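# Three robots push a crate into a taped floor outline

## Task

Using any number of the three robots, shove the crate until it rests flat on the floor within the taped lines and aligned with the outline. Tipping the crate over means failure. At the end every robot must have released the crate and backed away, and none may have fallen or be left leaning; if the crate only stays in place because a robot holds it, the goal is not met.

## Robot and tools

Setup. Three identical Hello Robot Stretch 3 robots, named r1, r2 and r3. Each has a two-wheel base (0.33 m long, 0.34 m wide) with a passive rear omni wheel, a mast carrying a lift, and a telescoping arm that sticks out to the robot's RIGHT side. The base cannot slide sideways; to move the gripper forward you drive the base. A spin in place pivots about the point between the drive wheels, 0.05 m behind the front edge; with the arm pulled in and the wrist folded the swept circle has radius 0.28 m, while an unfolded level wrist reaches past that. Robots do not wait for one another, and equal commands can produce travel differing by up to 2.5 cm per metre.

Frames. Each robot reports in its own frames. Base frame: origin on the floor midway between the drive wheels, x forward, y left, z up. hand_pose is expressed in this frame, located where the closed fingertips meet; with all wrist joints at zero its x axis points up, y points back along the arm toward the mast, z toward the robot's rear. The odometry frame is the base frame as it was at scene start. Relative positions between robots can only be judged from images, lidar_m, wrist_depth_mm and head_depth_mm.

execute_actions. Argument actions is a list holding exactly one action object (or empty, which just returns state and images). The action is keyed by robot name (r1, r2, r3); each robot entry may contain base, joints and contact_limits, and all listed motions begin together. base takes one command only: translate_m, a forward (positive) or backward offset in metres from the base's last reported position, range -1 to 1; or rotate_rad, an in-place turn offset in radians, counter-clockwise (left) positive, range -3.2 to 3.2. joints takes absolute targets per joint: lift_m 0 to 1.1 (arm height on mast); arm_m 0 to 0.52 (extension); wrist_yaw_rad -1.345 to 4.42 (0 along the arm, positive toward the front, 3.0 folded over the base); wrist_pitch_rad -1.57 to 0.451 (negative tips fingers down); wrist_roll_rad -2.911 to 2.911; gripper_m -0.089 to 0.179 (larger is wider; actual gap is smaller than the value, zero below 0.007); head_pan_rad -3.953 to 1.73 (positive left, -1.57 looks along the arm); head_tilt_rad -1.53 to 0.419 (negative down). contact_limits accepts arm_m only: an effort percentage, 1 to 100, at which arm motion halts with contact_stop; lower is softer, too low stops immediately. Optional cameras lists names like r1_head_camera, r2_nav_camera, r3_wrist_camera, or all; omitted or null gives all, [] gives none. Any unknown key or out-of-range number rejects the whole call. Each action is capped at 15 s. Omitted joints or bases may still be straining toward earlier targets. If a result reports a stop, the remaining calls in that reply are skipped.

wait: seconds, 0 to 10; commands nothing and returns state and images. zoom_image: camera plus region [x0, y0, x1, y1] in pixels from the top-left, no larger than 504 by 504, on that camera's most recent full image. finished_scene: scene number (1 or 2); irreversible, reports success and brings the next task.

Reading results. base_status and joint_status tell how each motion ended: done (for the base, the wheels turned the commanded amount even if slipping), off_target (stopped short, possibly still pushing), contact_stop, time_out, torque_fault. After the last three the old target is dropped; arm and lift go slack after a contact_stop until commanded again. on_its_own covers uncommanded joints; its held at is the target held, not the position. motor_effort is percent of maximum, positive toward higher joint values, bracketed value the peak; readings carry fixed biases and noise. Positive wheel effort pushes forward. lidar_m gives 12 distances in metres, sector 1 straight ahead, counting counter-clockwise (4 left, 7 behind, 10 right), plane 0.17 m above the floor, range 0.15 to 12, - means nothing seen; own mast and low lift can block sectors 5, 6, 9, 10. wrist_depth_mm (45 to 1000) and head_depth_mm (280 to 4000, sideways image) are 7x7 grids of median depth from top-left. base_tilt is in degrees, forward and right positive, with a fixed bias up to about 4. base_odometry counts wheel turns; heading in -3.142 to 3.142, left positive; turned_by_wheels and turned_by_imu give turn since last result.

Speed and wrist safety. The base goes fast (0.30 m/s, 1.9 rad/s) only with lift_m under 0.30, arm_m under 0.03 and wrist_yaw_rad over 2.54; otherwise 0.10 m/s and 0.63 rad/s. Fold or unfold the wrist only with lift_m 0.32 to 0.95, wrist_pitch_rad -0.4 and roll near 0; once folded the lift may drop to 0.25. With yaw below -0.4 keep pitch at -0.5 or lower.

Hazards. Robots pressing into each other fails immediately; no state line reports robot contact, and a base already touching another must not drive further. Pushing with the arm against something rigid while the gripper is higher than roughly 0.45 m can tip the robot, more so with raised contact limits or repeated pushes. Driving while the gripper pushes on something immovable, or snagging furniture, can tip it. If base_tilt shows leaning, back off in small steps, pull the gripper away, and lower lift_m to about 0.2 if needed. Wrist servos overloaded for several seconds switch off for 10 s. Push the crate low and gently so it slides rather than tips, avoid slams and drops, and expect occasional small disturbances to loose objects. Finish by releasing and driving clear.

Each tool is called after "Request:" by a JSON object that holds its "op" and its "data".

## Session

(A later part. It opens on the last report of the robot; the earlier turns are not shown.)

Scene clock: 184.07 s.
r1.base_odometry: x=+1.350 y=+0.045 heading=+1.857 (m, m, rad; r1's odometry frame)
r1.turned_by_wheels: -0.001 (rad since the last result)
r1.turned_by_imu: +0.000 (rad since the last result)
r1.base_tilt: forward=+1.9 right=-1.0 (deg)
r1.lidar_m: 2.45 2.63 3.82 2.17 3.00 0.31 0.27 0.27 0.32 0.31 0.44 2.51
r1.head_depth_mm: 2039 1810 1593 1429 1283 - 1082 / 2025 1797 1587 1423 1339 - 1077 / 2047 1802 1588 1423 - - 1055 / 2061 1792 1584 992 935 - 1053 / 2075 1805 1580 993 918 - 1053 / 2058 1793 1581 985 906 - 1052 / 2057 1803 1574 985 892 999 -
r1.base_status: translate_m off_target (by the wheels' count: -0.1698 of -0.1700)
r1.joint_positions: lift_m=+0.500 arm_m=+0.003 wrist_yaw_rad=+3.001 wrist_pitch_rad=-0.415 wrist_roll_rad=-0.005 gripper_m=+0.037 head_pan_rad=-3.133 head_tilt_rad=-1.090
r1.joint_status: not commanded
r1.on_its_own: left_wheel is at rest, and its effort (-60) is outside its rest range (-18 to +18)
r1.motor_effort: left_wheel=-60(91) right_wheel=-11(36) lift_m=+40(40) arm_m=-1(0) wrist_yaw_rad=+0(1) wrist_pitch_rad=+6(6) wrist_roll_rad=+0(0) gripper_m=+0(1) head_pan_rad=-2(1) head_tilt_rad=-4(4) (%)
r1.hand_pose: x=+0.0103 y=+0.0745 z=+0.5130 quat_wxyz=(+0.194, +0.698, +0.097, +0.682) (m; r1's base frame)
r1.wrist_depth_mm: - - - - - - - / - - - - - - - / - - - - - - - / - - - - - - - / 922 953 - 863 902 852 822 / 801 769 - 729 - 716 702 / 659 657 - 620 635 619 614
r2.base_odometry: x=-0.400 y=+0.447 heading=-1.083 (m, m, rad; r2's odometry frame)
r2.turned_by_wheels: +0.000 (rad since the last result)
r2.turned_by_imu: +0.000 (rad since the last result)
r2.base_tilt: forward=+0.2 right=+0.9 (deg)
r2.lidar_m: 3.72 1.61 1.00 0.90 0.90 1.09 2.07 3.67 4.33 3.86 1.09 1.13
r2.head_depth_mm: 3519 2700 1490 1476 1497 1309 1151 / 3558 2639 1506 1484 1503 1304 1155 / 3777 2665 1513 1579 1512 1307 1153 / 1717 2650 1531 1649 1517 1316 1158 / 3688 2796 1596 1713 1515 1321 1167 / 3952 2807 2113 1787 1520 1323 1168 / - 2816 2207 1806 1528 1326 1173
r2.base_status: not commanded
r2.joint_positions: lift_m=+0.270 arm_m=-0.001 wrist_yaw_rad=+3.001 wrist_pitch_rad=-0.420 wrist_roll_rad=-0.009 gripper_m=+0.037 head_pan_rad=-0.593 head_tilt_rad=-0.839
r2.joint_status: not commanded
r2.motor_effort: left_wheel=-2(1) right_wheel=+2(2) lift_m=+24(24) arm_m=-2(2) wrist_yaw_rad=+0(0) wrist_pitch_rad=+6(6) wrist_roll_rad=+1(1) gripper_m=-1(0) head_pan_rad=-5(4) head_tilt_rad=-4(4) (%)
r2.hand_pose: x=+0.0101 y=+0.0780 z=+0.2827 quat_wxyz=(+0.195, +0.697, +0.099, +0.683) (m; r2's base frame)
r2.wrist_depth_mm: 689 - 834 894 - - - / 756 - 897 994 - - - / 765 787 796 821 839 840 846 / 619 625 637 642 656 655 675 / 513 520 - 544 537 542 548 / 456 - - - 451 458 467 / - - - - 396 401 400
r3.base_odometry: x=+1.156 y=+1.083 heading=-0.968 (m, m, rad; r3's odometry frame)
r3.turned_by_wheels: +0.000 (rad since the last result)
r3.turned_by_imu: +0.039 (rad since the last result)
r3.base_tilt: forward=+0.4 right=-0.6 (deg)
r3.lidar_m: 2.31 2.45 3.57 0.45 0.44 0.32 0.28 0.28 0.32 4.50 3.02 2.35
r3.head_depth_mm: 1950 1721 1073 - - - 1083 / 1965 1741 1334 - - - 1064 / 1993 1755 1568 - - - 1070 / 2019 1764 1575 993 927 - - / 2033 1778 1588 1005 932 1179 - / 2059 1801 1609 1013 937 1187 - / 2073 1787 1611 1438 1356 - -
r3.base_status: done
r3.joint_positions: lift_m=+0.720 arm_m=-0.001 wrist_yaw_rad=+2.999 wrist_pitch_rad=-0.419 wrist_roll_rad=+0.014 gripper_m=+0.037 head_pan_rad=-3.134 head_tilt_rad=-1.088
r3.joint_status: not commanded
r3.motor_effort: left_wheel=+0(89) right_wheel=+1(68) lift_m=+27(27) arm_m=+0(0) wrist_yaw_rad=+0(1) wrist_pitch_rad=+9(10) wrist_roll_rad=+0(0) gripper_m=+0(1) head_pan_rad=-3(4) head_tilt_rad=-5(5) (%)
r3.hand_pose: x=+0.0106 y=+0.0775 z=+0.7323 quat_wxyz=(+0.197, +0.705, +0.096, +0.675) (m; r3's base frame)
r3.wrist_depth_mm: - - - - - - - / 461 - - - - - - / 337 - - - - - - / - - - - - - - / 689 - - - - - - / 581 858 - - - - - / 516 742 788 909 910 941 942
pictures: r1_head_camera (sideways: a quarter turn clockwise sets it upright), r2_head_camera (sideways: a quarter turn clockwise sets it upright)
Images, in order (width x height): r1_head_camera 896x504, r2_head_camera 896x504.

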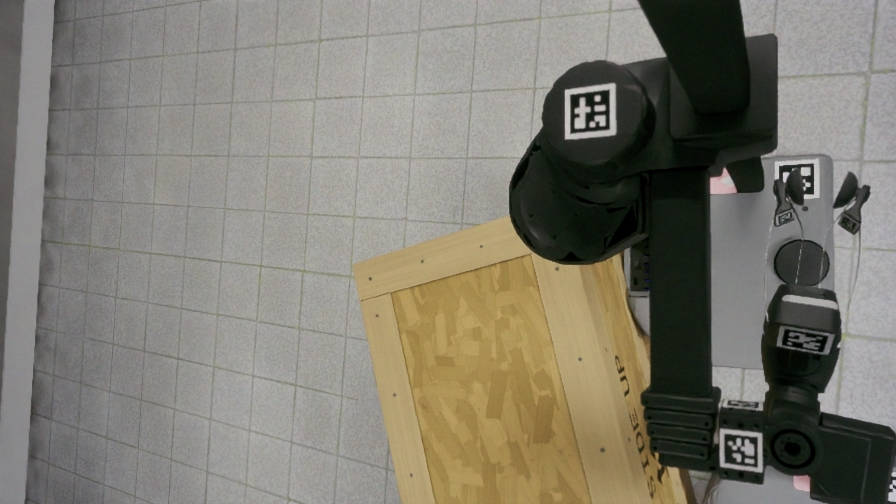

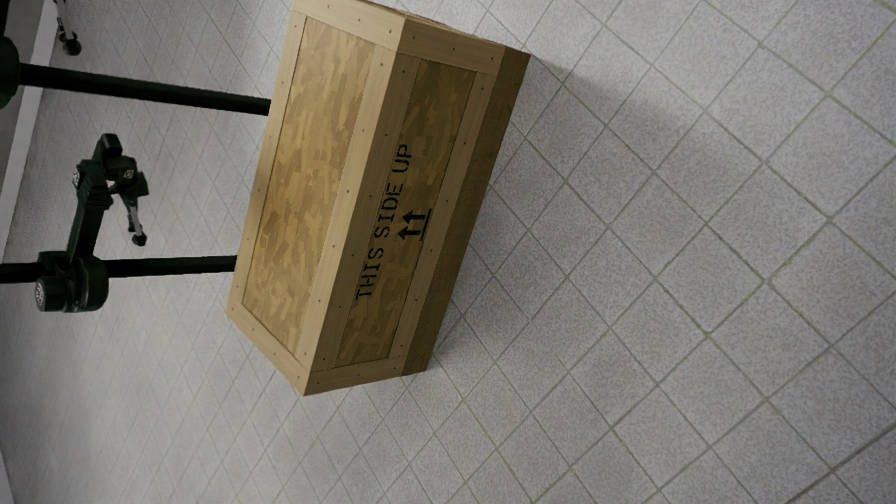

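Request:
{"op": "execute_actions", "data": {"actions": []}}

Scene clock: 202.40 s.
r1.base_odometry: x=+1.350 y=+0.045 heading=+1.857 (m, m, rad; r1's odometry frame)
r1.turned_by_wheels: +0.000 (rad since the last result)
r1.turned_by_imu: +0.000 (rad since the last result)
r1.base_tilt: forward=+1.9 right=-1.0 (deg)
r1.lidar_m: 2.46 2.63 3.82 2.18 3.00 0.31 0.27 0.27 0.32 0.31 0.44 2.50
r1.head_depth_mm: 2051 1805 1596 1431 1294 - 1083 / 2038 1795 1591 1418 1338 - 1073 / 2043 1803 1595 1421 - - 1058 / 2051 1801 1591 990 934 - 1054 / 2062 1806 1589 990 921 - 1050 / 2071 1788 1579 990 906 - 1052 / 2066 1778 1579 987 894 998 -
r1.base_status: translate_m off_target (by the wheels' count: -0.1698 of -0.1700)
r1.joint_positions: lift_m=+0.500 arm_m=+0.003 wrist_yaw_rad=+3.001 wrist_pitch_rad=-0.415 wrist_roll_rad=-0.005 gripper_m=+0.037 head_pan_rad=-3.133 head_tilt_rad=-1.090
r1.joint_status: not commanded
r1.on_its_own: left_wheel is at rest, and its effort (-60) is outside its rest range (-18 to +18)
r1.motor_effort: left_wheel=-60(91) right_wheel=-11(36) lift_m=+40(40) arm_m=+0(0) wrist_yaw_rad=+1(1) wrist_pitch_rad=+6(6) wrist_roll_rad=+0(0) gripper_m=+0(1) head_pan_rad=-1(1) head_tilt_rad=-4(4) (%)
r1.hand_pose: x=+0.0103 y=+0.0745 z=+0.5130 quat_wxyz=(+0.194, +0.698, +0.097, +0.682) (m; r1's base frame)
r1.wrist_depth_mm: - - - - - - - / - - - - - - - / - - - - - - - / - - - - - - - / 918 937 - 897 894 870 821 / 778 760 - 720 - 714 700 / 666 663 - 626 627 606 609
r2.base_odometry: x=-0.400 y=+0.447 heading=-1.083 (m, m, rad; r2's odometry frame)
r2.turned_by_wheels: +0.000 (rad since the last result)
r2.turned_by_imu: +0.000 (rad since the last result)
r2.base_tilt: forward=+0.2 right=+0.9 (deg)
r2.lidar_m: 3.73 1.61 1.00 0.90 0.90 1.09 2.07 3.70 4.32 3.85 1.09 1.13
r2.head_depth_mm: 3519 2717 1492 1471 1499 1297 1153 / 3556 2642 1501 1486 1503 1305 1156 / 3846 2657 1504 1567 1506 1309 1156 / 1718 2642 1523 1656 1510 1312 1154 / 3694 2798 1592 1724 1509 1318 1167 / 3976 2814 2145 1811 1521 1327 1168 / 3980 2845 2203 1812 1532 1326 1171
r2.base_status: not commanded
r2.joint_positions: lift_m=+0.270 arm_m=-0.001 wrist_yaw_rad=+3.001 wrist_pitch_rad=-0.420 wrist_roll_rad=-0.009 gripper_m=+0.037 head_pan_rad=-0.593 head_tilt_rad=-0.839
r2.joint_status: not commanded
r2.motor_effort: left_wheel=-2(1) right_wheel=+2(2) lift_m=+24(24) arm_m=-2(2) wrist_yaw_rad=+0(0) wrist_pitch_rad=+6(6) wrist_roll_rad=+1(1) gripper_m=+0(0) head_pan_rad=-4(4) head_tilt_rad=-4(4) (%)
r2.hand_pose: x=+0.0101 y=+0.0780 z=+0.2827 quat_wxyz=(+0.195, +0.697, +0.099, +0.683) (m; r2's base frame)
r2.wrist_depth_mm: 690 - 824 898 - - - / 748 - 904 976 - - - / 775 779 802 811 820 838 863 / 615 625 631 641 656 667 669 / 516 511 - 549 542 539 549 / 452 - - - 451 458 469 / - - - - 395 402 401
r3.base_odometry: x=+1.156 y=+1.083 heading=-0.968 (m, m, rad; r3's odometry frame)
r3.turned_by_wheels: +0.000 (rad since the last result)
r3.turned_by_imu: +0.000 (rad since the last result)
r3.base_tilt: forward=+0.4 right=-0.5 (deg)
r3.lidar_m: 2.31 2.46 3.58 0.44 0.44 0.32 0.28 0.28 0.32 4.48 2.99 2.36
r3.head_depth_mm: 1950 1728 1074 - - - 1082 / 1984 1737 1323 - - - 1070 / 1968 1760 1562 - - - 1064 / 2007 1767 1580 995 929 - - / 2028 1779 1592 1004 929 1187 - / 2058 1809 1610 1006 938 1183 - / 2064 1779 1619 1437 1366 - -
r3.base_status: done
r3.joint_positions: lift_m=+0.720 arm_m=-0.001 wrist_yaw_rad=+2.999 wrist_pitch_rad=-0.419 wrist_roll_rad=+0.014 gripper_m=+0.037 head_pan_rad=-3.134 head_tilt_rad=-1.088
r3.joint_status: not commanded
r3.motor_effort: left_wheel=+0(89) right_wheel=+1(68) lift_m=+27(27) arm_m=+0(0) wrist_yaw_rad=+1(1) wrist_pitch_rad=+9(10) wrist_roll_rad=+0(0) gripper_m=+0(1) head_pan_rad=-3(4) head_tilt_rad=-3(5) (%)
r3.hand_pose: x=+0.0106 y=+0.0775 z=+0.7323 quat_wxyz=(+0.197, +0.705, +0.096, +0.675) (m; r3's base frame)
r3.wrist_depth_mm: - - - - - - - / 459 - - - - - - / 334 - - - - - - / - - - - - - - / 695 - - - - - - / 574 832 - - - - - / 520 744 775 938 908 919 903
pictures: r1_head_camera (sideways: a quarter turn clockwise sets it upright), r1_nav_camera (sideways: a quarter turn counterclockwise sets it upright), r1_wrist_camera, r2_head_camera (sideways: a quarter turn clockwise sets it upright), r2_nav_camera (sideways: a quarter turn counterclockwise sets it upright), r2_wrist_camera, r3_head_camera (sideways: a quarter turn clockwise sets it upright), r3_nav_camera (sideways: a quarter turn counterclockwise sets it upright), r3_wrist_camera
Images, in order (width x height): r1_head_camera 896x504, r1_nav_camera 672x504, r1_wrist_camera 644x364, r2_head_camera 896x504, r2_nav_camera 672x504, r2_wrist_camera 644x364, r3_head_camera 896x504, r3_nav_camera 672x504, r3_wrist_camera 644x364.

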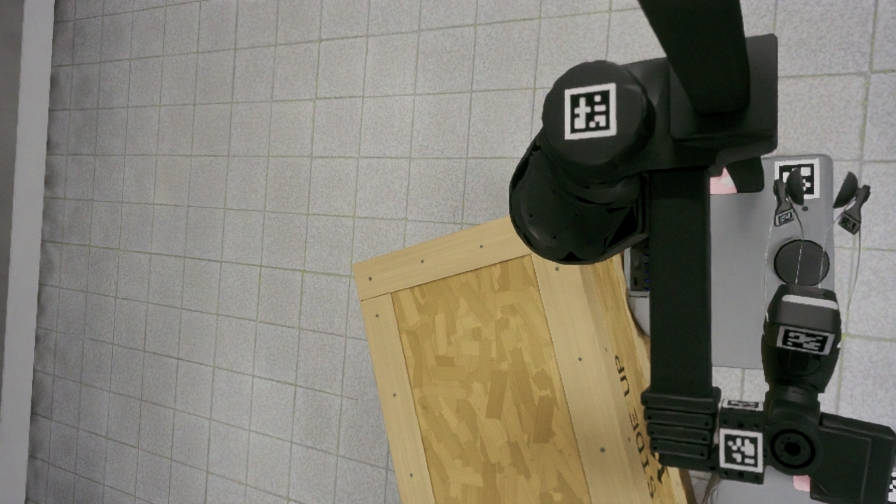

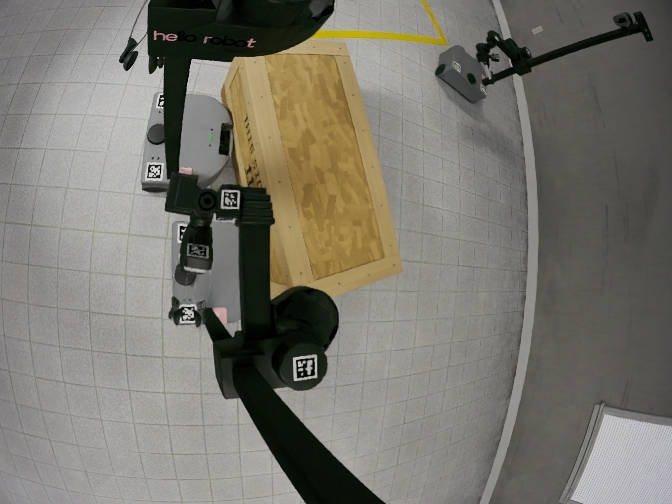

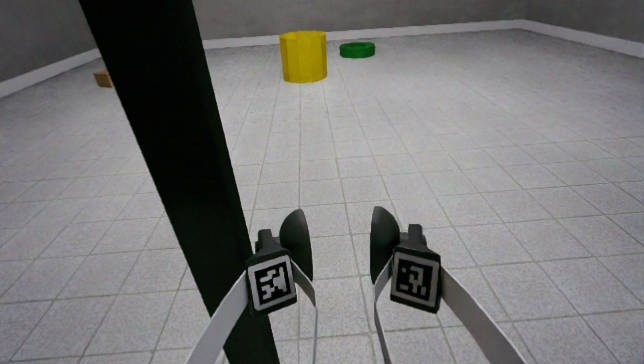

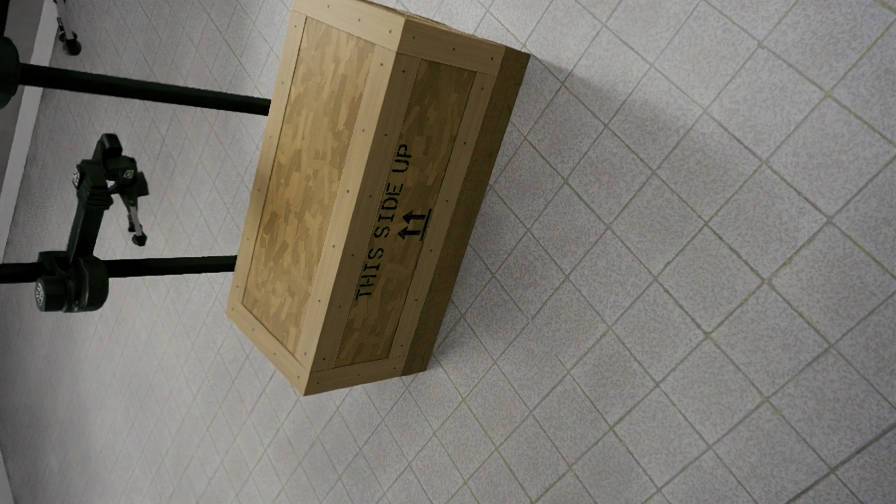

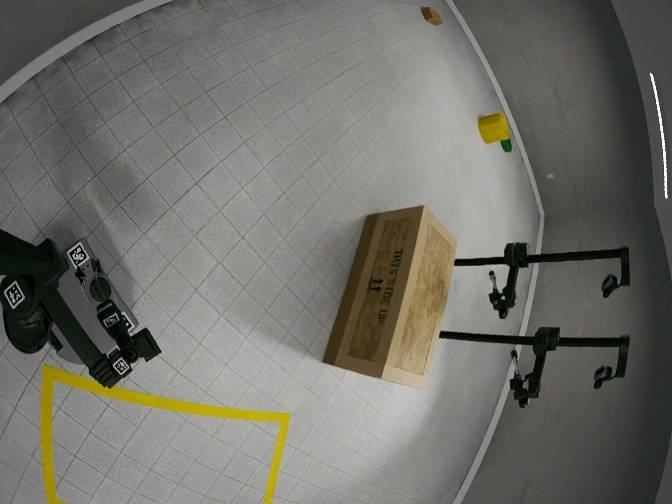

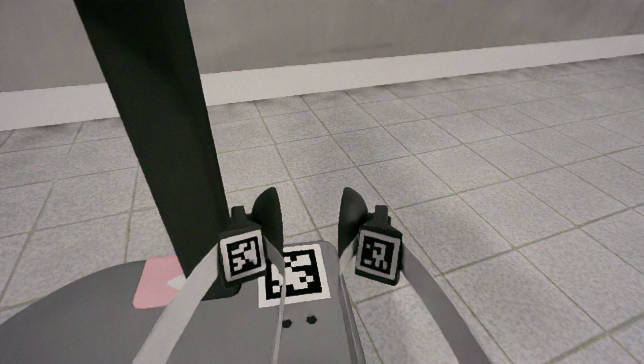

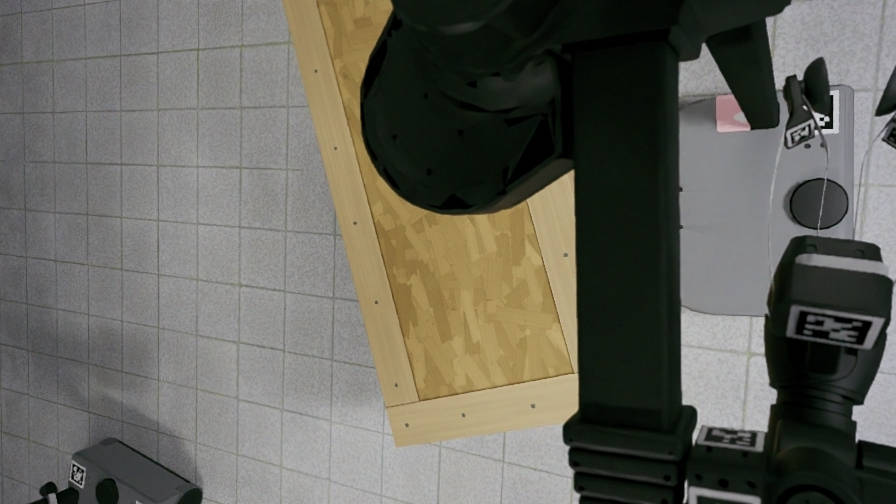

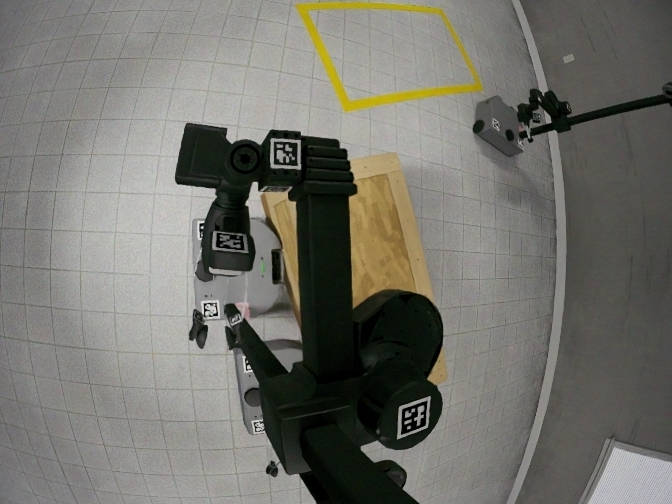

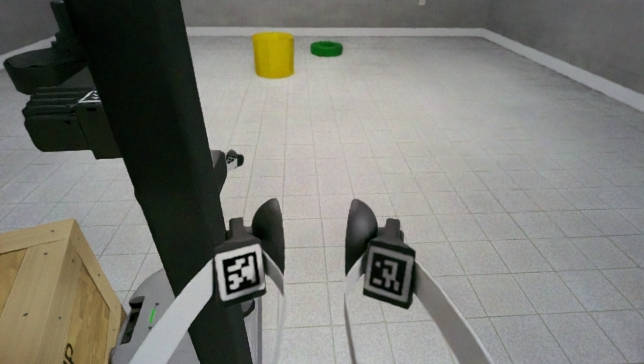

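Request:
{"op": "execute_actions", "data": {"actions": [{"r1":{"base":{"rotate_rad":0.13}},"r3":{"base":{"rotate_rad":0.10}},"r2":{"base":{"rotate_rad":-2.1}}}], "cameras": []}}

Request:
{"op": "execute_actions", "data": {"actions": [{"r1":{"base":{"translate_m":-0.18}},"r3":{"base":{"translate_m":-0.13}},"r2":{"base":{"translate_m":1.0}}}], "cameras": ["r1_head_camera","r3_nav_camera"]}}

Scene clock: 212.70 s.
r1.base_odometry: x=+1.350 y=+0.045 heading=+1.986 (m, m, rad; r1's odometry frame)
r1.turned_by_wheels: +0.128 (rad since the last result)
r1.turned_by_imu: +0.119 (rad since the last result)
r1.base_tilt: forward=+1.9 right=-1.0 (deg)
r1.lidar_m: 2.46 2.75 3.81 2.18 2.75 0.30 0.28 0.28 0.35 0.32 2.93 2.46
r1.head_depth_mm: 2016 1819 1590 1425 1293 - 1079 / 2046 1804 1592 1417 1339 - 1076 / 2066 1799 1592 1404 - - 1057 / 2064 1800 1583 990 937 - 1051 / 2063 1806 1580 989 919 - 1051 / 2061 1797 1579 989 918 - 1047 / 2053 1783 1577 987 904 1037 -
r1.base_status: rotate_rad off_target (by the wheels' count: +0.1285 of +0.1300)
r1.joint_positions: lift_m=+0.500 arm_m=+0.003 wrist_yaw_rad=+3.001 wrist_pitch_rad=-0.415 wrist_roll_rad=-0.005 gripper_m=+0.037 head_pan_rad=-3.134 head_tilt_rad=-1.090
r1.joint_status: not commanded
r1.on_its_own: left_wheel is at rest, and its effort (-83) is outside its rest range (-18 to +18)
r1.motor_effort: left_wheel=-83(96) right_wheel=+4(9) lift_m=+40(39) arm_m=-1(1) wrist_yaw_rad=+0(0) wrist_pitch_rad=+6(6) wrist_roll_rad=+0(0) gripper_m=+0(0) head_pan_rad=-2(1) head_tilt_rad=-4(4) (%)
r1.hand_pose: x=+0.0103 y=+0.0745 z=+0.5130 quat_wxyz=(+0.194, +0.698, +0.097, +0.682) (m; r1's base frame)
r1.wrist_depth_mm: - - - - - - - / - - - - - - - / - - - - - - - / - - - - - - - / 951 929 - 879 912 899 821 / 775 755 - 760 - 715 715 / 673 663 - 642 620 609 612
r2.base_odometry: x=-0.400 y=+0.447 heading=+3.100 (m, m, rad; r2's odometry frame)
r2.turned_by_wheels: -2.100 (rad since the last result)
r2.turned_by_imu: -2.076 (rad since the last result)
r2.base_tilt: forward=+0.2 right=+0.9 (deg)
r2.lidar_m: 4.28 3.87 1.09 1.13 3.74 1.58 1.00 0.89 0.90 1.09 2.11 3.68
r2.head_depth_mm: 3174 2686 2144 1767 1494 1304 1155 / 3266 2719 2147 1771 1497 1311 1147 / 3321 2755 2157 1778 1500 1311 1156 / 3379 2758 2148 1792 1511 1307 1163 / 3435 2778 2162 1790 1522 1312 1164 / 3544 2785 2212 1809 1523 1326 1165 / 3575 2830 2198 1797 1529 1322 1169
r2.base_status: done
r2.joint_positions: lift_m=+0.270 arm_m=-0.001 wrist_yaw_rad=+3.001 wrist_pitch_rad=-0.420 wrist_roll_rad=-0.009 gripper_m=+0.037 head_pan_rad=-0.593 head_tilt_rad=-0.840
r2.joint_status: not commanded
r2.motor_effort: left_wheel=+2(14) right_wheel=-2(8) lift_m=+24(24) arm_m=-2(3) wrist_yaw_rad=+0(0) wrist_pitch_rad=+6(6) wrist_roll_rad=+1(1) gripper_m=+1(0) head_pan_rad=-4(4) head_tilt_rad=-3(5) (%)
r2.hand_pose: x=+0.0101 y=+0.0780 z=+0.2827 quat_wxyz=(+0.195, +0.697, +0.099, +0.683) (m; r2's base frame)
r2.wrist_depth_mm: - - - - - - - / - - - - - - - / 773 791 800 814 820 844 854 / 623 633 631 641 652 663 669 / 510 520 - 545 542 541 547 / 452 - - - 456 462 463 / - - - - 395 398 401
r3.base_odometry: x=+1.156 y=+1.083 heading=-0.868 (m, m, rad; r3's odometry frame)
r3.turned_by_wheels: +0.100 (rad since the last result)
r3.turned_by_imu: +0.098 (rad since the last result)
r3.base_tilt: forward=+0.4 right=-0.5 (deg)
r3.lidar_m: 2.30 2.56 4.11 0.45 0.48 0.31 0.28 0.28 0.34 4.49 2.80 2.32
r3.head_depth_mm: 1945 1726 1076 - - - 1082 / 1991 1738 1559 - - - 1063 / 1986 1743 1565 - - - 1071 / 2009 1766 1586 993 931 - - / 2029 1800 1595 1002 927 1188 - / 1747 1768 1609 1037 951 1191 - / 2039 1812 1610 1462 1356 - -
r3.base_status: done
r3.joint_positions: lift_m=+0.720 arm_m=-0.001 wrist_yaw_rad=+2.999 wrist_pitch_rad=-0.419 wrist_roll_rad=+0.014 gripper_m=+0.037 head_pan_rad=-3.134 head_tilt_rad=-1.088
r3.joint_status: not commanded
r3.motor_effort: left_wheel=-2(6) right_wheel=+3(8) lift_m=+27(27) arm_m=+0(0) wrist_yaw_rad=+0(1) wrist_pitch_rad=+9(9) wrist_roll_rad=+0(0) gripper_m=+0(1) head_pan_rad=-4(3) head_tilt_rad=-6(6) (%)
r3.hand_pose: x=+0.0106 y=+0.0775 z=+0.7323 quat_wxyz=(+0.197, +0.705, +0.096, +0.675) (m; r3's base frame)
r3.wrist_depth_mm: - - - - - - - / - - - - - - - / - - 477 - - - - / - - 376 - - - - / 659 790 - - - - - / 552 770 - - - - - / 502 689 728 936 912 948 918
pictures: none
No camera images: the call's "cameras" was empty. Leave "cameras" out to get every camera's image.

Scene clock: 217.73 s.
r1.base_odometry: x=+1.422 y=-0.119 heading=+1.985 (m, m, rad; r1's odometry frame)
r1.turned_by_wheels: -0.001 (rad since the last result)
r1.turned_by_imu: +0.000 (rad since the last result)
r1.base_tilt: forward=+1.9 right=-1.0 (deg)
r1.lidar_m: 2.63 2.96 2.21 2.21 2.55 0.31 0.27 0.27 0.32 0.32 0.45 2.63
r1.head_depth_mm: 1942 1807 1597 1427 1294 - 1083 / 1960 1813 1594 1419 1338 - 1077 / 1970 1794 1587 1419 - - 1053 / 1987 1796 1587 993 937 - 1053 / 2013 1795 1579 990 920 - 1052 / 2020 1793 1583 992 907 - 1049 / 2053 1797 1579 987 890 1011 -
r1.base_status: translate_m off_target (by the wheels' count: -0.1798 of -0.1800)
r1.joint_positions: lift_m=+0.500 arm_m=+0.003 wrist_yaw_rad=+3.001 wrist_pitch_rad=-0.415 wrist_roll_rad=-0.005 gripper_m=+0.037 head_pan_rad=-3.134 head_tilt_rad=-1.090
r1.joint_status: not commanded
r1.on_its_own: left_wheel is at rest, and its effort (-65) is outside its rest range (-18 to +18)
r1.motor_effort: left_wheel=-65(81) right_wheel=-10(40) lift_m=+39(40) arm_m=-1(1) wrist_yaw_rad=-1(1) wrist_pitch_rad=+6(6) wrist_roll_rad=+0(0) gripper_m=+0(0) head_pan_rad=-1(2) head_tilt_rad=-4(4) (%)
r1.hand_pose: x=+0.0103 y=+0.0745 z=+0.5130 quat_wxyz=(+0.194, +0.698, +0.097, +0.682) (m; r1's base frame)
r1.wrist_depth_mm: - - - - - - - / - - - - - - - / - - - - - - - / - - - - - - - / 973 903 - 885 913 865 850 / 769 776 - 747 - 732 700 / 680 642 - 649 622 623 603
r2.base_odometry: x=-1.399 y=+0.489 heading=+3.100 (m, m, rad; r2's odometry frame)
r2.turned_by_wheels: +0.000 (rad since the last result)
r2.turned_by_imu: +0.007 (rad since the last result)
r2.base_tilt: forward=+0.2 right=+0.9 (deg)
r2.lidar_m: 3.43 3.08 3.11 1.57 1.20 1.66 1.84 1.66 1.67 2.03 3.02 3.05
r2.head_depth_mm: 2601 2737 2148 1748 1492 1303 1148 / 2710 2721 2138 1768 1491 1306 1153 / 2760 2734 2152 1767 1505 1302 1158 / 2854 2746 2159 1771 1516 1315 1159 / 2915 2809 2170 1785 1518 1318 1160 / 2979 2807 2184 1792 1520 1323 1166 / 3088 2822 2195 1804 1539 1324 1168
r2.base_status: done
r2.joint_positions: lift_m=+0.270 arm_m=-0.001 wrist_yaw_rad=+3.001 wrist_pitch_rad=-0.419 wrist_roll_rad=-0.009 gripper_m=+0.037 head_pan_rad=-0.593 head_tilt_rad=-0.840
r2.joint_status: not commanded
r2.motor_effort: left_wheel=+2(13) right_wheel=-1(5) lift_m=+23(24) arm_m=-3(2) wrist_yaw_rad=+0(0) wrist_pitch_rad=+6(6) wrist_roll_rad=+0(1) gripper_m=-1(0) head_pan_rad=-3(3) head_tilt_rad=-4(5) (%)
r2.hand_pose: x=+0.0102 y=+0.0780 z=+0.2827 quat_wxyz=(+0.195, +0.697, +0.099, +0.683) (m; r2's base frame)
r2.wrist_depth_mm: 769 - - - - - - / 826 - - - - - - / 776 782 804 817 829 838 858 / 619 624 633 646 659 656 660 / 515 515 - 553 538 540 544 / 450 - - - 454 461 463 / - - - - 395 399 404
r3.base_odometry: x=+1.072 y=+1.182 heading=-0.868 (m, m, rad; r3's odometry frame)
r3.turned_by_wheels: +0.000 (rad since the last result)
r3.turned_by_imu: +0.018 (rad since the last result)
r3.base_tilt: forward=+0.4 right=-0.6 (deg)
r3.lidar_m: 2.43 2.72 4.31 0.45 0.46 0.32 0.28 0.28 0.33 4.49 2.92 2.44
r3.head_depth_mm: 1960 1720 1077 - - - 1084 / 1969 1729 1327 - - - 1065 / 1989 1751 1570 - - - 1067 / 2022 1789 1587 996 928 - - / 2035 1786 1592 1004 925 1187 - / 2072 1809 1609 1034 951 1191 - / 2074 1830 1615 1452 1361 - -
r3.base_status: done
r3.joint_positions: lift_m=+0.720 arm_m=-0.001 wrist_yaw_rad=+2.999 wrist_pitch_rad=-0.419 wrist_roll_rad=+0.014 gripper_m=+0.037 head_pan_rad=-3.134 head_tilt_rad=-1.088
r3.joint_status: not commanded
r3.motor_effort: left_wheel=+0(76) right_wheel=+1(79) lift_m=+27(27) arm_m=+0(0) wrist_yaw_rad=+0(0) wrist_pitch_rad=+9(9) wrist_roll_rad=+0(0) gripper_m=-1(1) head_pan_rad=-3(4) head_tilt_rad=-5(5) (%)
r3.hand_pose: x=+0.0106 y=+0.0775 z=+0.7323 quat_wxyz=(+0.197, +0.705, +0.096, +0.675) (m; r3's base frame)
r3.wrist_depth_mm: - - - - - - - / 475 - - - - - - / - - - - - - - / - - - - - - - / 686 - - - - - - / 579 820 - - - - - / 521 736 776 933 888 985 910
pictures: r1_head_camera (sideways: a quarter turn clockwise sets it upright), r3_nav_camera (sideways: a quarter turn counterclockwise sets it upright)
Images, in order (width x height): r1_head_camera 896x504, r3_nav_camera 672x504.

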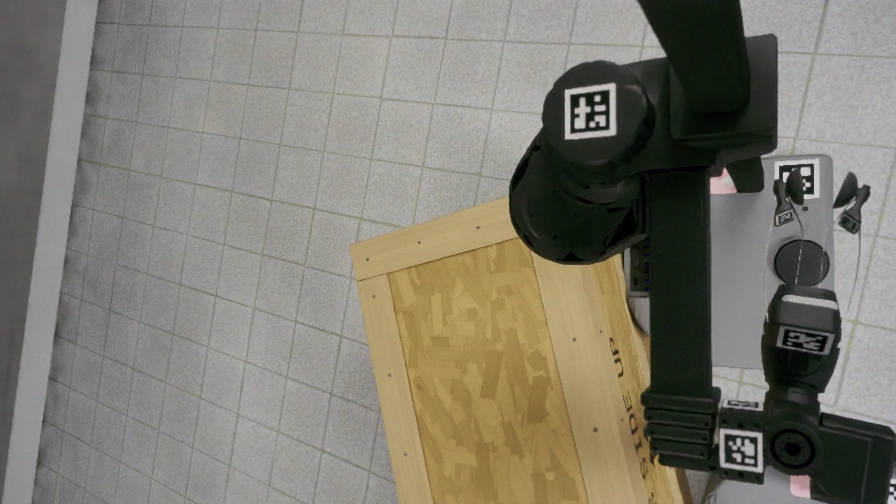

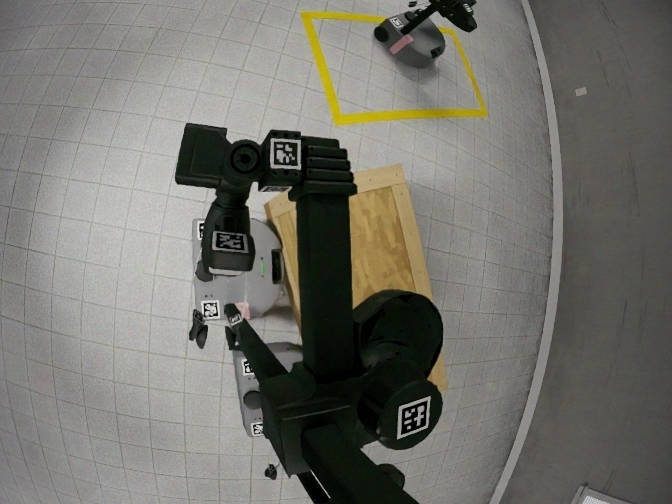

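Request:
{"op": "execute_actions", "data": {"actions": [{"r1":{"base":{"rotate_rad":0.15}},"r3":{"base":{"rotate_rad":0.11}}}], "cameras": []}}

Request:
{"op": "execute_actions", "data": {"actions": [{"r1":{"base":{"translate_m":-0.19}},"r3":{"base":{"translate_m":-0.125}},"r2":{"base":{"translate_m":0.75}}}], "cameras": ["r1_head_camera"]}}

Request:
{"op": "execute_actions", "data": {"actions": [{"r1":{"base":{"rotate_rad":0.14}},"r3":{"base":{"rotate_rad":0.12}},"r2":{"base":{"rotate_rad":2.75},"joints":{"head_pan_rad":0,"head_tilt_rad":-0.75}}}], "cameras": ["r1_head_camera","r2_head_camera","r2_nav_camera","r3_nav_camera"]}}

Scene clock: 230.53 s.
r1.base_odometry: x=+1.422 y=-0.119 heading=+2.133 (m, m, rad; r1's odometry frame)
r1.turned_by_wheels: +0.149 (rad since the last result)
r1.turned_by_imu: +0.138 (rad since the last result)
r1.base_tilt: forward=+1.9 right=-1.0 (deg)
r1.lidar_m: 2.64 3.19 2.21 3.76 2.35 0.30 0.28 0.28 0.36 0.33 2.92 2.63
r1.head_depth_mm: 1938 1815 1596 1424 1290 - 1081 / 1966 1802 1589 1430 1341 - 1074 / 1990 1804 1600 1021 - - 1057 / 2028 1809 1577 993 934 - 1055 / 2077 1792 1580 989 921 - 1055 / 2052 1796 1585 990 920 - 1051 / 2060 1796 1581 991 915 1032 -
r1.base_status: rotate_rad off_target (by the wheels' count: +0.1487 of +0.1500)
r1.joint_positions: lift_m=+0.500 arm_m=+0.003 wrist_yaw_rad=+3.001 wrist_pitch_rad=-0.415 wrist_roll_rad=-0.005 gripper_m=+0.037 head_pan_rad=-3.134 head_tilt_rad=-1.090
r1.joint_status: not commanded
r1.on_its_own: left_wheel is at rest, and its effort (-81) is outside its rest range (-18 to +18)
r1.motor_effort: left_wheel=-81(88) right_wheel=-5(6) lift_m=+39(40) arm_m=+0(0) wrist_yaw_rad=-1(2) wrist_pitch_rad=+6(6) wrist_roll_rad=+0(0) gripper_m=+0(0) head_pan_rad=-2(2) head_tilt_rad=-4(4) (%)
r1.hand_pose: x=+0.0103 y=+0.0745 z=+0.5130 quat_wxyz=(+0.194, +0.698, +0.097, +0.682) (m; r1's base frame)
r1.wrist_depth_mm: - - - - - - - / - - - - - - - / - - - - - - - / - - - - - - - / 940 937 - 884 891 833 828 / 768 746 - 749 - 709 710 / 668 657 - 629 636 621 602
r2.base_odometry: x=-1.399 y=+0.489 heading=+3.100 (m, m, rad; r2's odometry frame)
r2.turned_by_wheels: +0.000 (rad since the last result)
r2.turned_by_imu: -0.001 (rad since the last result)
r2.base_tilt: forward=+0.2 right=+1.0 (deg)
r2.lidar_m: 3.44 3.09 3.09 1.57 1.20 1.66 1.83 1.66 1.67 2.04 3.03 3.03
r2.head_depth_mm: 2607 2731 2129 1762 1482 1302 1151 / 2691 2721 2151 1767 1499 1301 1156 / 2773 2742 2149 1772 1512 1310 1156 / 2822 2760 2154 1792 1516 1312 1159 / 2926 2777 2157 1790 1514 1319 1167 / 3017 2814 2185 1793 1527 1324 1164 / 3080 2825 2204 1801 1535 1332 1171
r2.base_status: not commanded
r2.joint_positions: lift_m=+0.270 arm_m=-0.001 wrist_yaw_rad=+3.001 wrist_pitch_rad=-0.419 wrist_roll_rad=-0.009 gripper_m=+0.037 head_pan_rad=-0.593 head_tilt_rad=-0.840
r2.joint_status: not commanded
r2.motor_effort: left_wheel=+2(2) right_wheel=-1(1) lift_m=+24(24) arm_m=-2(2) wrist_yaw_rad=+0(0) wrist_pitch_rad=+6(6) wrist_roll_rad=+1(1) gripper_m=+0(1) head_pan_rad=-4(4) head_tilt_rad=-4(4) (%)
r2.hand_pose: x=+0.0102 y=+0.0780 z=+0.2827 quat_wxyz=(+0.195, +0.697, +0.099, +0.683) (m; r2's base frame)
r2.wrist_depth_mm: 771 - - - - - - / 835 - - - - - - / 768 791 803 821 830 841 851 / 618 625 641 644 653 650 670 / 517 516 - 545 537 538 554 / 450 - - - 454 454 465 / - - - - 396 399 401
r3.base_odometry: x=+1.072 y=+1.182 heading=-0.758 (m, m, rad; r3's odometry frame)
r3.turned_by_wheels: +0.110 (rad since the last result)
r3.turned_by_imu: +0.108 (rad since the last result)
r3.base_tilt: forward=+0.4 right=-0.5 (deg)
r3.lidar_m: 2.43 2.90 2.66 0.45 0.46 0.30 0.28 0.28 1.44 4.49 2.72 2.43
r3.head_depth_mm: 1949 1722 1538 - - - 1083 / 1960 1740 1555 - - - 1064 / 1995 1768 1572 - - - 1064 / 2025 1768 1579 994 930 - - / 2040 1797 1593 1000 926 1186 - / 2069 1801 1614 1421 1328 1191 - / 2098 1816 1619 1455 1361 - -
r3.base_status: done
r3.joint_positions: lift_m=+0.720 arm_m=-0.001 wrist_yaw_rad=+2.999 wrist_pitch_rad=-0.419 wrist_roll_rad=+0.014 gripper_m=+0.037 head_pan_rad=-3.134 head_tilt_rad=-1.088
r3.joint_status: not commanded
r3.motor_effort: left_wheel=-2(7) right_wheel=+3(7) lift_m=+27(27) arm_m=+0(0) wrist_yaw_rad=+0(1) wrist_pitch_rad=+9(9) wrist_roll_rad=+0(0) gripper_m=+1(0) head_pan_rad=-4(4) head_tilt_rad=-6(4) (%)
r3.hand_pose: x=+0.0106 y=+0.0775 z=+0.7323 quat_wxyz=(+0.197, +0.705, +0.096, +0.675) (m; r3's base frame)
r3.wrist_depth_mm: - - - - - - - / - - - - - - - / - - 402 - - - - / - - 388 - - - - / 669 748 - - - - - / 565 751 - - - - - / 493 678 749 909 907 941 903
pictures: none
No camera images: the call's "cameras" was empty. Leave "cameras" out to get every camera's image.

Scene clock: 234.83 s.
r1.base_odometry: x=+1.523 y=-0.280 heading=+2.132 (m, m, rad; r1's odometry frame)
r1.turned_by_wheels: -0.001 (rad since the last result)
r1.turned_by_imu: -0.001 (rad since the last result)
r1.base_tilt: forward=+1.9 right=-1.0 (deg)
r1.lidar_m: 2.82 3.42 2.29 3.43 2.16 0.31 0.27 0.28 0.33 0.33 0.46 2.81
r1.head_depth_mm: 1776 1804 1601 1420 1287 - 1081 / 1831 1803 1589 1418 1341 - 1077 / 1902 1798 1594 1401 - - 1056 / 1954 1800 1587 991 933 - 1057 / 1974 1798 1583 988 921 - 1053 / 2014 1793 1581 988 903 - 1050 / 2053 1786 1584 987 893 1013 -
r1.base_status: translate_m off_target (by the wheels' count: -0.1898 of -0.1900)
r1.joint_positions: lift_m=+0.500 arm_m=+0.003 wrist_yaw_rad=+3.001 wrist_pitch_rad=-0.415 wrist_roll_rad=-0.005 gripper_m=+0.037 head_pan_rad=-3.134 head_tilt_rad=-1.090
r1.joint_status: not commanded
r1.on_its_own: left_wheel is at rest, and its effort (-70) is outside its rest range (-18 to +18)
r1.motor_effort: left_wheel=-70(93) right_wheel=-11(27) lift_m=+40(40) arm_m=-1(1) wrist_yaw_rad=+0(1) wrist_pitch_rad=+6(6) wrist_roll_rad=+0(0) gripper_m=+0(0) head_pan_rad=-1(1) head_tilt_rad=-4(4) (%)
r1.hand_pose: x=+0.0103 y=+0.0745 z=+0.5130 quat_wxyz=(+0.194, +0.698, +0.097, +0.682) (m; r1's base frame)
r1.wrist_depth_mm: - - - - - - - / - - - - - - - / - - - - - - - / - - - - - - - / 952 924 - 920 862 848 810 / 788 768 - 726 - 707 701 / 679 645 - 651 643 612 614
r2.base_odometry: x=-2.148 y=+0.520 heading=+3.100 (m, m, rad; r2's odometry frame)
r2.turned_by_wheels: +0.000 (rad since the last result)
r2.turned_by_imu: +0.005 (rad since the last result)
r2.base_tilt: forward=+0.2 right=+0.9 (deg)
r2.lidar_m: 2.80 2.50 2.53 3.13 1.86 1.52 2.47 2.24 2.25 2.75 2.55 2.56
r2.head_depth_mm: 2201 2449 2132 1768 1491 1301 1146 / 2265 2513 2138 1756 1494 1306 1152 / 2307 2567 2154 1771 1508 1306 1154 / 2387 2622 2161 1781 1518 1307 1159 / 2475 2684 2182 1795 1511 1320 1168 / 2514 2717 2168 1776 1530 1319 1170 / 2592 2793 2208 1803 1530 1320 1173
r2.base_status: done
r2.joint_positions: lift_m=+0.270 arm_m=-0.001 wrist_yaw_rad=+3.001 wrist_pitch_rad=-0.419 wrist_roll_rad=-0.009 gripper_m=+0.037 head_pan_rad=-0.593 head_tilt_rad=-0.840
r2.joint_status: not commanded
r2.motor_effort: left_wheel=+0(12) right_wheel=+0(5) lift_m=+24(24) arm_m=-2(2) wrist_yaw_rad=+0(0) wrist_pitch_rad=+6(6) wrist_roll_rad=+1(1) gripper_m=+1(1) head_pan_rad=-3(4) head_tilt_rad=-4(3) (%)
r2.hand_pose: x=+0.0102 y=+0.0780 z=+0.2827 quat_wxyz=(+0.195, +0.697, +0.099, +0.683) (m; r2's base frame)
r2.wrist_depth_mm: - - - - - - - / - - - - - - - / 772 781 805 814 823 846 858 / 613 621 640 654 656 655 671 / 511 520 - 546 540 544 543 / 447 - - - 457 460 459 / - - - - 395 400 401
r3.base_odometry: x=+0.982 y=+1.268 heading=-0.758 (m, m, rad; r3's odometry frame)
r3.turned_by_wheels: +0.000 (rad since the last result)
r3.turned_by_imu: +0.009 (rad since the last result)
r3.base_tilt: forward=+0.4 right=-0.5 (deg)
r3.lidar_m: 2.56 3.09 2.70 0.46 0.46 0.32 0.28 0.28 1.73 4.46 2.84 2.54
r3.head_depth_mm: 1948 1712 1070 - - - 1081 / 1969 1735 1329 - - - 1064 / 1993 1756 1566 - - - 1067 / 2023 1770 1574 994 929 - - / 2028 1791 1587 1000 930 1182 - / 2055 1803 1608 1410 1335 1190 - / 2078 1816 1619 1457 1352 - -
r3.base_status: done
r3.joint_positions: lift_m=+0.720 arm_m=-0.001 wrist_yaw_rad=+2.999 wrist_pitch_rad=-0.419 wrist_roll_rad=+0.014 gripper_m=+0.037 head_pan_rad=-3.134 head_tilt_rad=-1.088
r3.joint_status: not commanded
r3.motor_effort: left_wheel=-1(68) right_wheel=+2(79) lift_m=+27(27) arm_m=+0(0) wrist_yaw_rad=+1(0) wrist_pitch_rad=+9(9) wrist_roll_rad=+0(0) gripper_m=+0(0) head_pan_rad=-4(3) head_tilt_rad=-5(5) (%)
r3.hand_pose: x=+0.0106 y=+0.0775 z=+0.7323 quat_wxyz=(+0.197, +0.705, +0.096, +0.675) (m; r3's base frame)
r3.wrist_depth_mm: - - - - - - - / 476 - - - - - - / - - - - - - - / - - - - - - - / 697 - - - - - - / 578 849 - - - - - / 514 747 761 944 930 927 925
pictures: r1_head_camera (sideways: a quarter turn clockwise sets it upright)
Images, in order (width x height): r1_head_camera 896x504.

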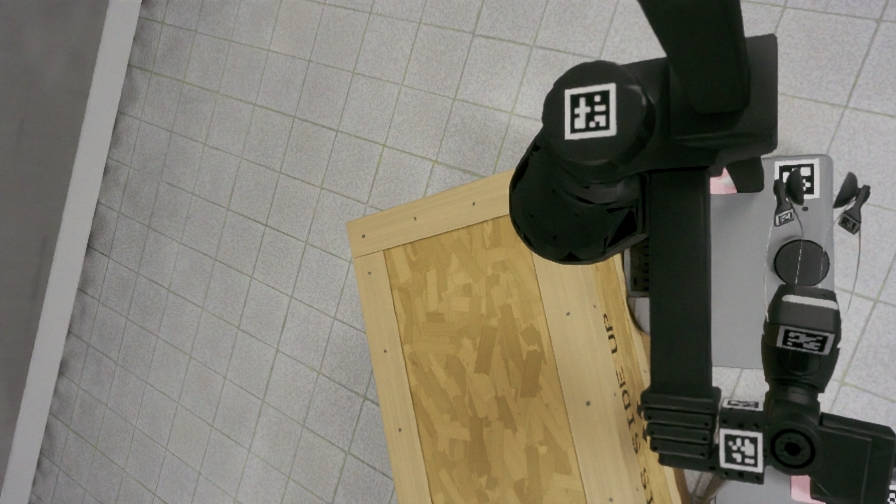

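Scene clock: 237.83 s.
r1.base_odometry: x=+1.523 y=-0.279 heading=+2.271 (m, m, rad; r1's odometry frame)
r1.turned_by_wheels: +0.139 (rad since the last result)
r1.turned_by_imu: +0.129 (rad since the last result)
r1.base_tilt: forward=+1.9 right=-0.9 (deg)
r1.lidar_m: 2.87 3.76 2.29 2.92 2.05 0.30 0.28 0.28 0.36 0.34 2.96 2.81
r1.head_depth_mm: 1799 1797 1590 1427 1293 - 1080 / 1869 1798 1599 1422 1340 - 1073 / 1965 1794 1594 994 - - 1055 / 1988 1794 1583 991 934 - 1051 / 2032 1792 1578 988 922 - 1056 / 2066 1797 1579 987 919 - 1054 / 2054 1784 1570 991 918 1035 -
r1.base_status: rotate_rad off_target (by the wheels' count: +0.1387 of +0.1400)
r1.joint_positions: lift_m=+0.500 arm_m=+0.003 wrist_yaw_rad=+3.001 wrist_pitch_rad=-0.415 wrist_roll_rad=-0.005 gripper_m=+0.037 head_pan_rad=-3.134 head_tilt_rad=-1.090
r1.joint_status: not commanded
r1.on_its_own: left_wheel is at rest, and its effort (-80) is outside its rest range (-18 to +18)
r1.motor_effort: left_wheel=-80(88) right_wheel=-5(5) lift_m=+40(40) arm_m=+0(1) wrist_yaw_rad=+0(0) wrist_pitch_rad=+6(6) wrist_roll_rad=+0(0) gripper_m=+0(1) head_pan_rad=-2(0) head_tilt_rad=-3(4) (%)
r1.hand_pose: x=+0.0103 y=+0.0745 z=+0.5130 quat_wxyz=(+0.194, +0.698, +0.097, +0.682) (m; r1's base frame)
r1.wrist_depth_mm: - - - - - - - / - - - - - - - / - - - - - - - / - - - - - - - / 958 917 - 891 892 834 821 / 789 749 - 716 - 721 695 / 650 651 - 639 637 615 598
r2.base_odometry: x=-2.148 y=+0.520 heading=-0.433 (m, m, rad; r2's odometry frame)
r2.turned_by_wheels: +2.750 (rad since the last result)
r2.turned_by_imu: +2.716 (rad since the last result)
r2.base_tilt: forward=+0.2 right=+0.9 (deg)
r2.lidar_m: 1.51 2.36 2.24 2.30 2.70 2.54 2.60 2.68 2.50 2.58 3.41 1.59
r2.head_depth_mm: - 3178 1842 1878 1599 1354 1185 / - 3181 1771 1868 1603 1367 1192 / - 3373 1887 1883 1607 1372 1193 / - 3389 2479 1955 1618 1369 1194 / 3761 3358 2509 1966 1614 1376 1201 / 3207 3276 2538 1975 1631 1380 1202 / 2838 3017 2528 1997 1627 1389 1199
r2.base_status: done
r2.joint_positions: lift_m=+0.270 arm_m=-0.001 wrist_yaw_rad=+3.001 wrist_pitch_rad=-0.419 wrist_roll_rad=-0.009 gripper_m=+0.037 head_pan_rad=-0.007 head_tilt_rad=-0.754
r2.joint_status: all done
r2.motor_effort: left_wheel=-1(9) right_wheel=+3(12) lift_m=+24(25) arm_m=-3(3) wrist_yaw_rad=+0(0) wrist_pitch_rad=+6(6) wrist_roll_rad=+1(1) gripper_m=+0(0) head_pan_rad=+3(39) head_tilt_rad=+2(11) (%)
r2.hand_pose: x=+0.0102 y=+0.0779 z=+0.2827 quat_wxyz=(+0.195, +0.697, +0.099, +0.683) (m; r2's base frame)
r2.wrist_depth_mm: - - - - - - - / - - - - - - - / 780 789 785 804 823 849 859 / 610 624 632 645 650 657 671 / 515 518 - 556 538 544 552 / 456 - - - 456 463 467 / - - - - 394 402 400
r3.base_odometry: x=+0.982 y=+1.268 heading=-0.639 (m, m, rad; r3's odometry frame)
r3.turned_by_wheels: +0.120 (rad since the last result)
r3.turned_by_imu: +0.118 (rad since the last result)
r3.base_tilt: forward=+0.5 right=-0.6 (deg)
r3.lidar_m: 2.59 3.33 2.70 0.46 0.46 0.31 0.28 0.29 1.86 3.99 2.73 2.55
r3.head_depth_mm: 1955 1719 1541 - - - 1084 / 1971 1737 1567 - - - 1068 / 1997 1759 1572 - - - 1064 / 2004 1757 1584 996 930 - - / 2039 1792 1595 1009 948 1188 - / 2066 1796 1602 1438 1340 1193 - / 2085 1817 1615 1462 1356 - -
r3.base_status: done
r3.joint_positions: lift_m=+0.720 arm_m=-0.001 wrist_yaw_rad=+2.999 wrist_pitch_rad=-0.419 wrist_roll_rad=+0.014 gripper_m=+0.037 head_pan_rad=-3.134 head_tilt_rad=-1.088
r3.joint_status: not commanded
r3.motor_effort: left_wheel=-2(7) right_wheel=+3(7) lift_m=+27(27) arm_m=+0(0) wrist_yaw_rad=+0(1) wrist_pitch_rad=+9(9) wrist_roll_rad=+0(0) gripper_m=+0(1) head_pan_rad=-4(5) head_tilt_rad=-5(4) (%)
r3.hand_pose: x=+0.0106 y=+0.0775 z=+0.7323 quat_wxyz=(+0.197, +0.705, +0.096, +0.675) (m; r3's base frame)
r3.wrist_depth_mm: - - - - - - - / - - - - - - - / - - 408 - - - - / - - 393 - - - - / 682 755 - - - - - / 552 738 - - - - - / 496 664 743 895 922 916 950
pictures: r1_head_camera (sideways: a quarter turn clockwise sets it upright), r2_head_camera (sideways: a quarter turn clockwise sets it upright), r2_nav_camera (sideways: a quarter turn counterclockwise sets it upright), r3_nav_camera (sideways: a quarter turn counterclockwise sets it upright)
Images, in order (width x height): r1_head_camera 896x504, r2_head_camera 896x504, r2_nav_camera 672x504, r3_nav_camera 672x504.

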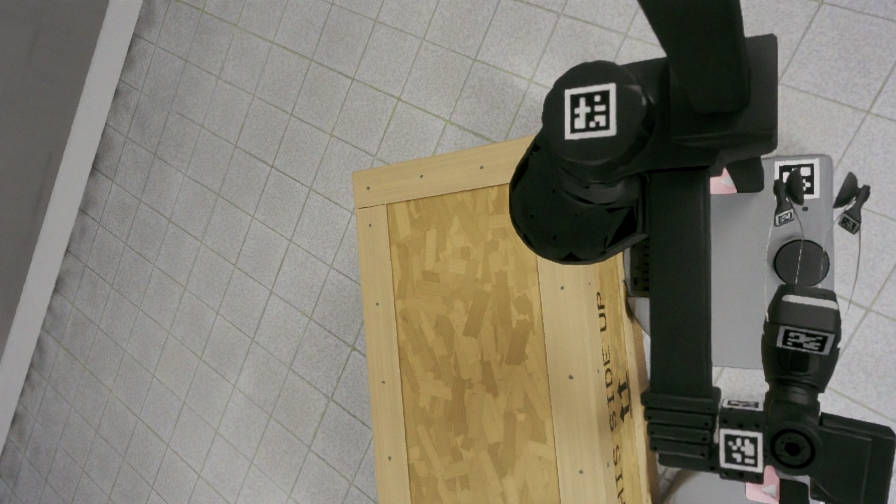

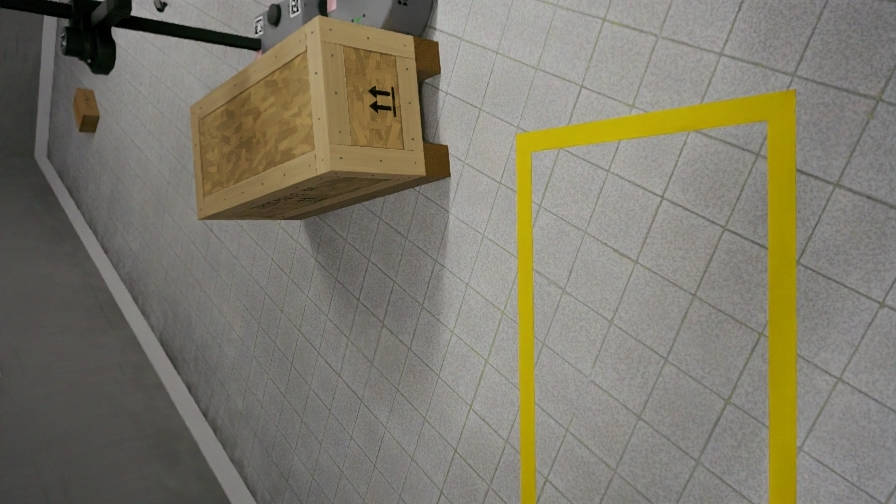

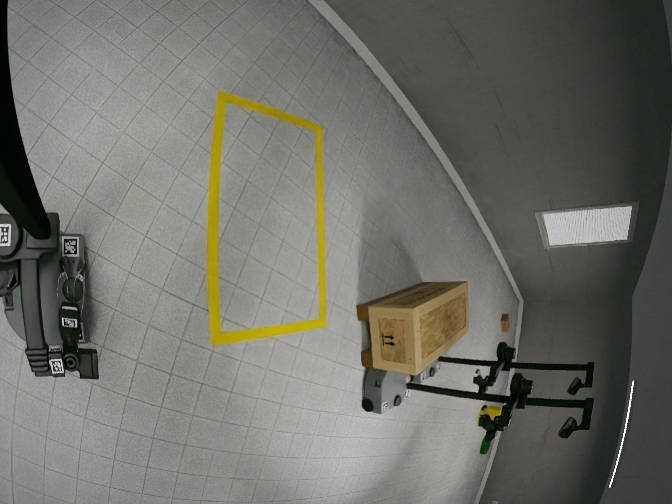

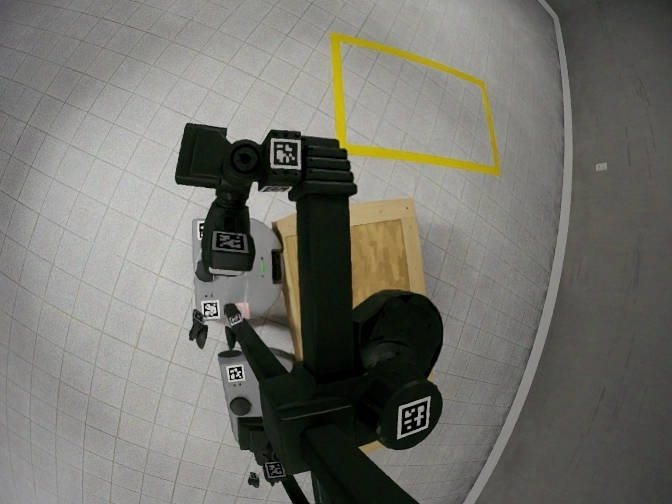

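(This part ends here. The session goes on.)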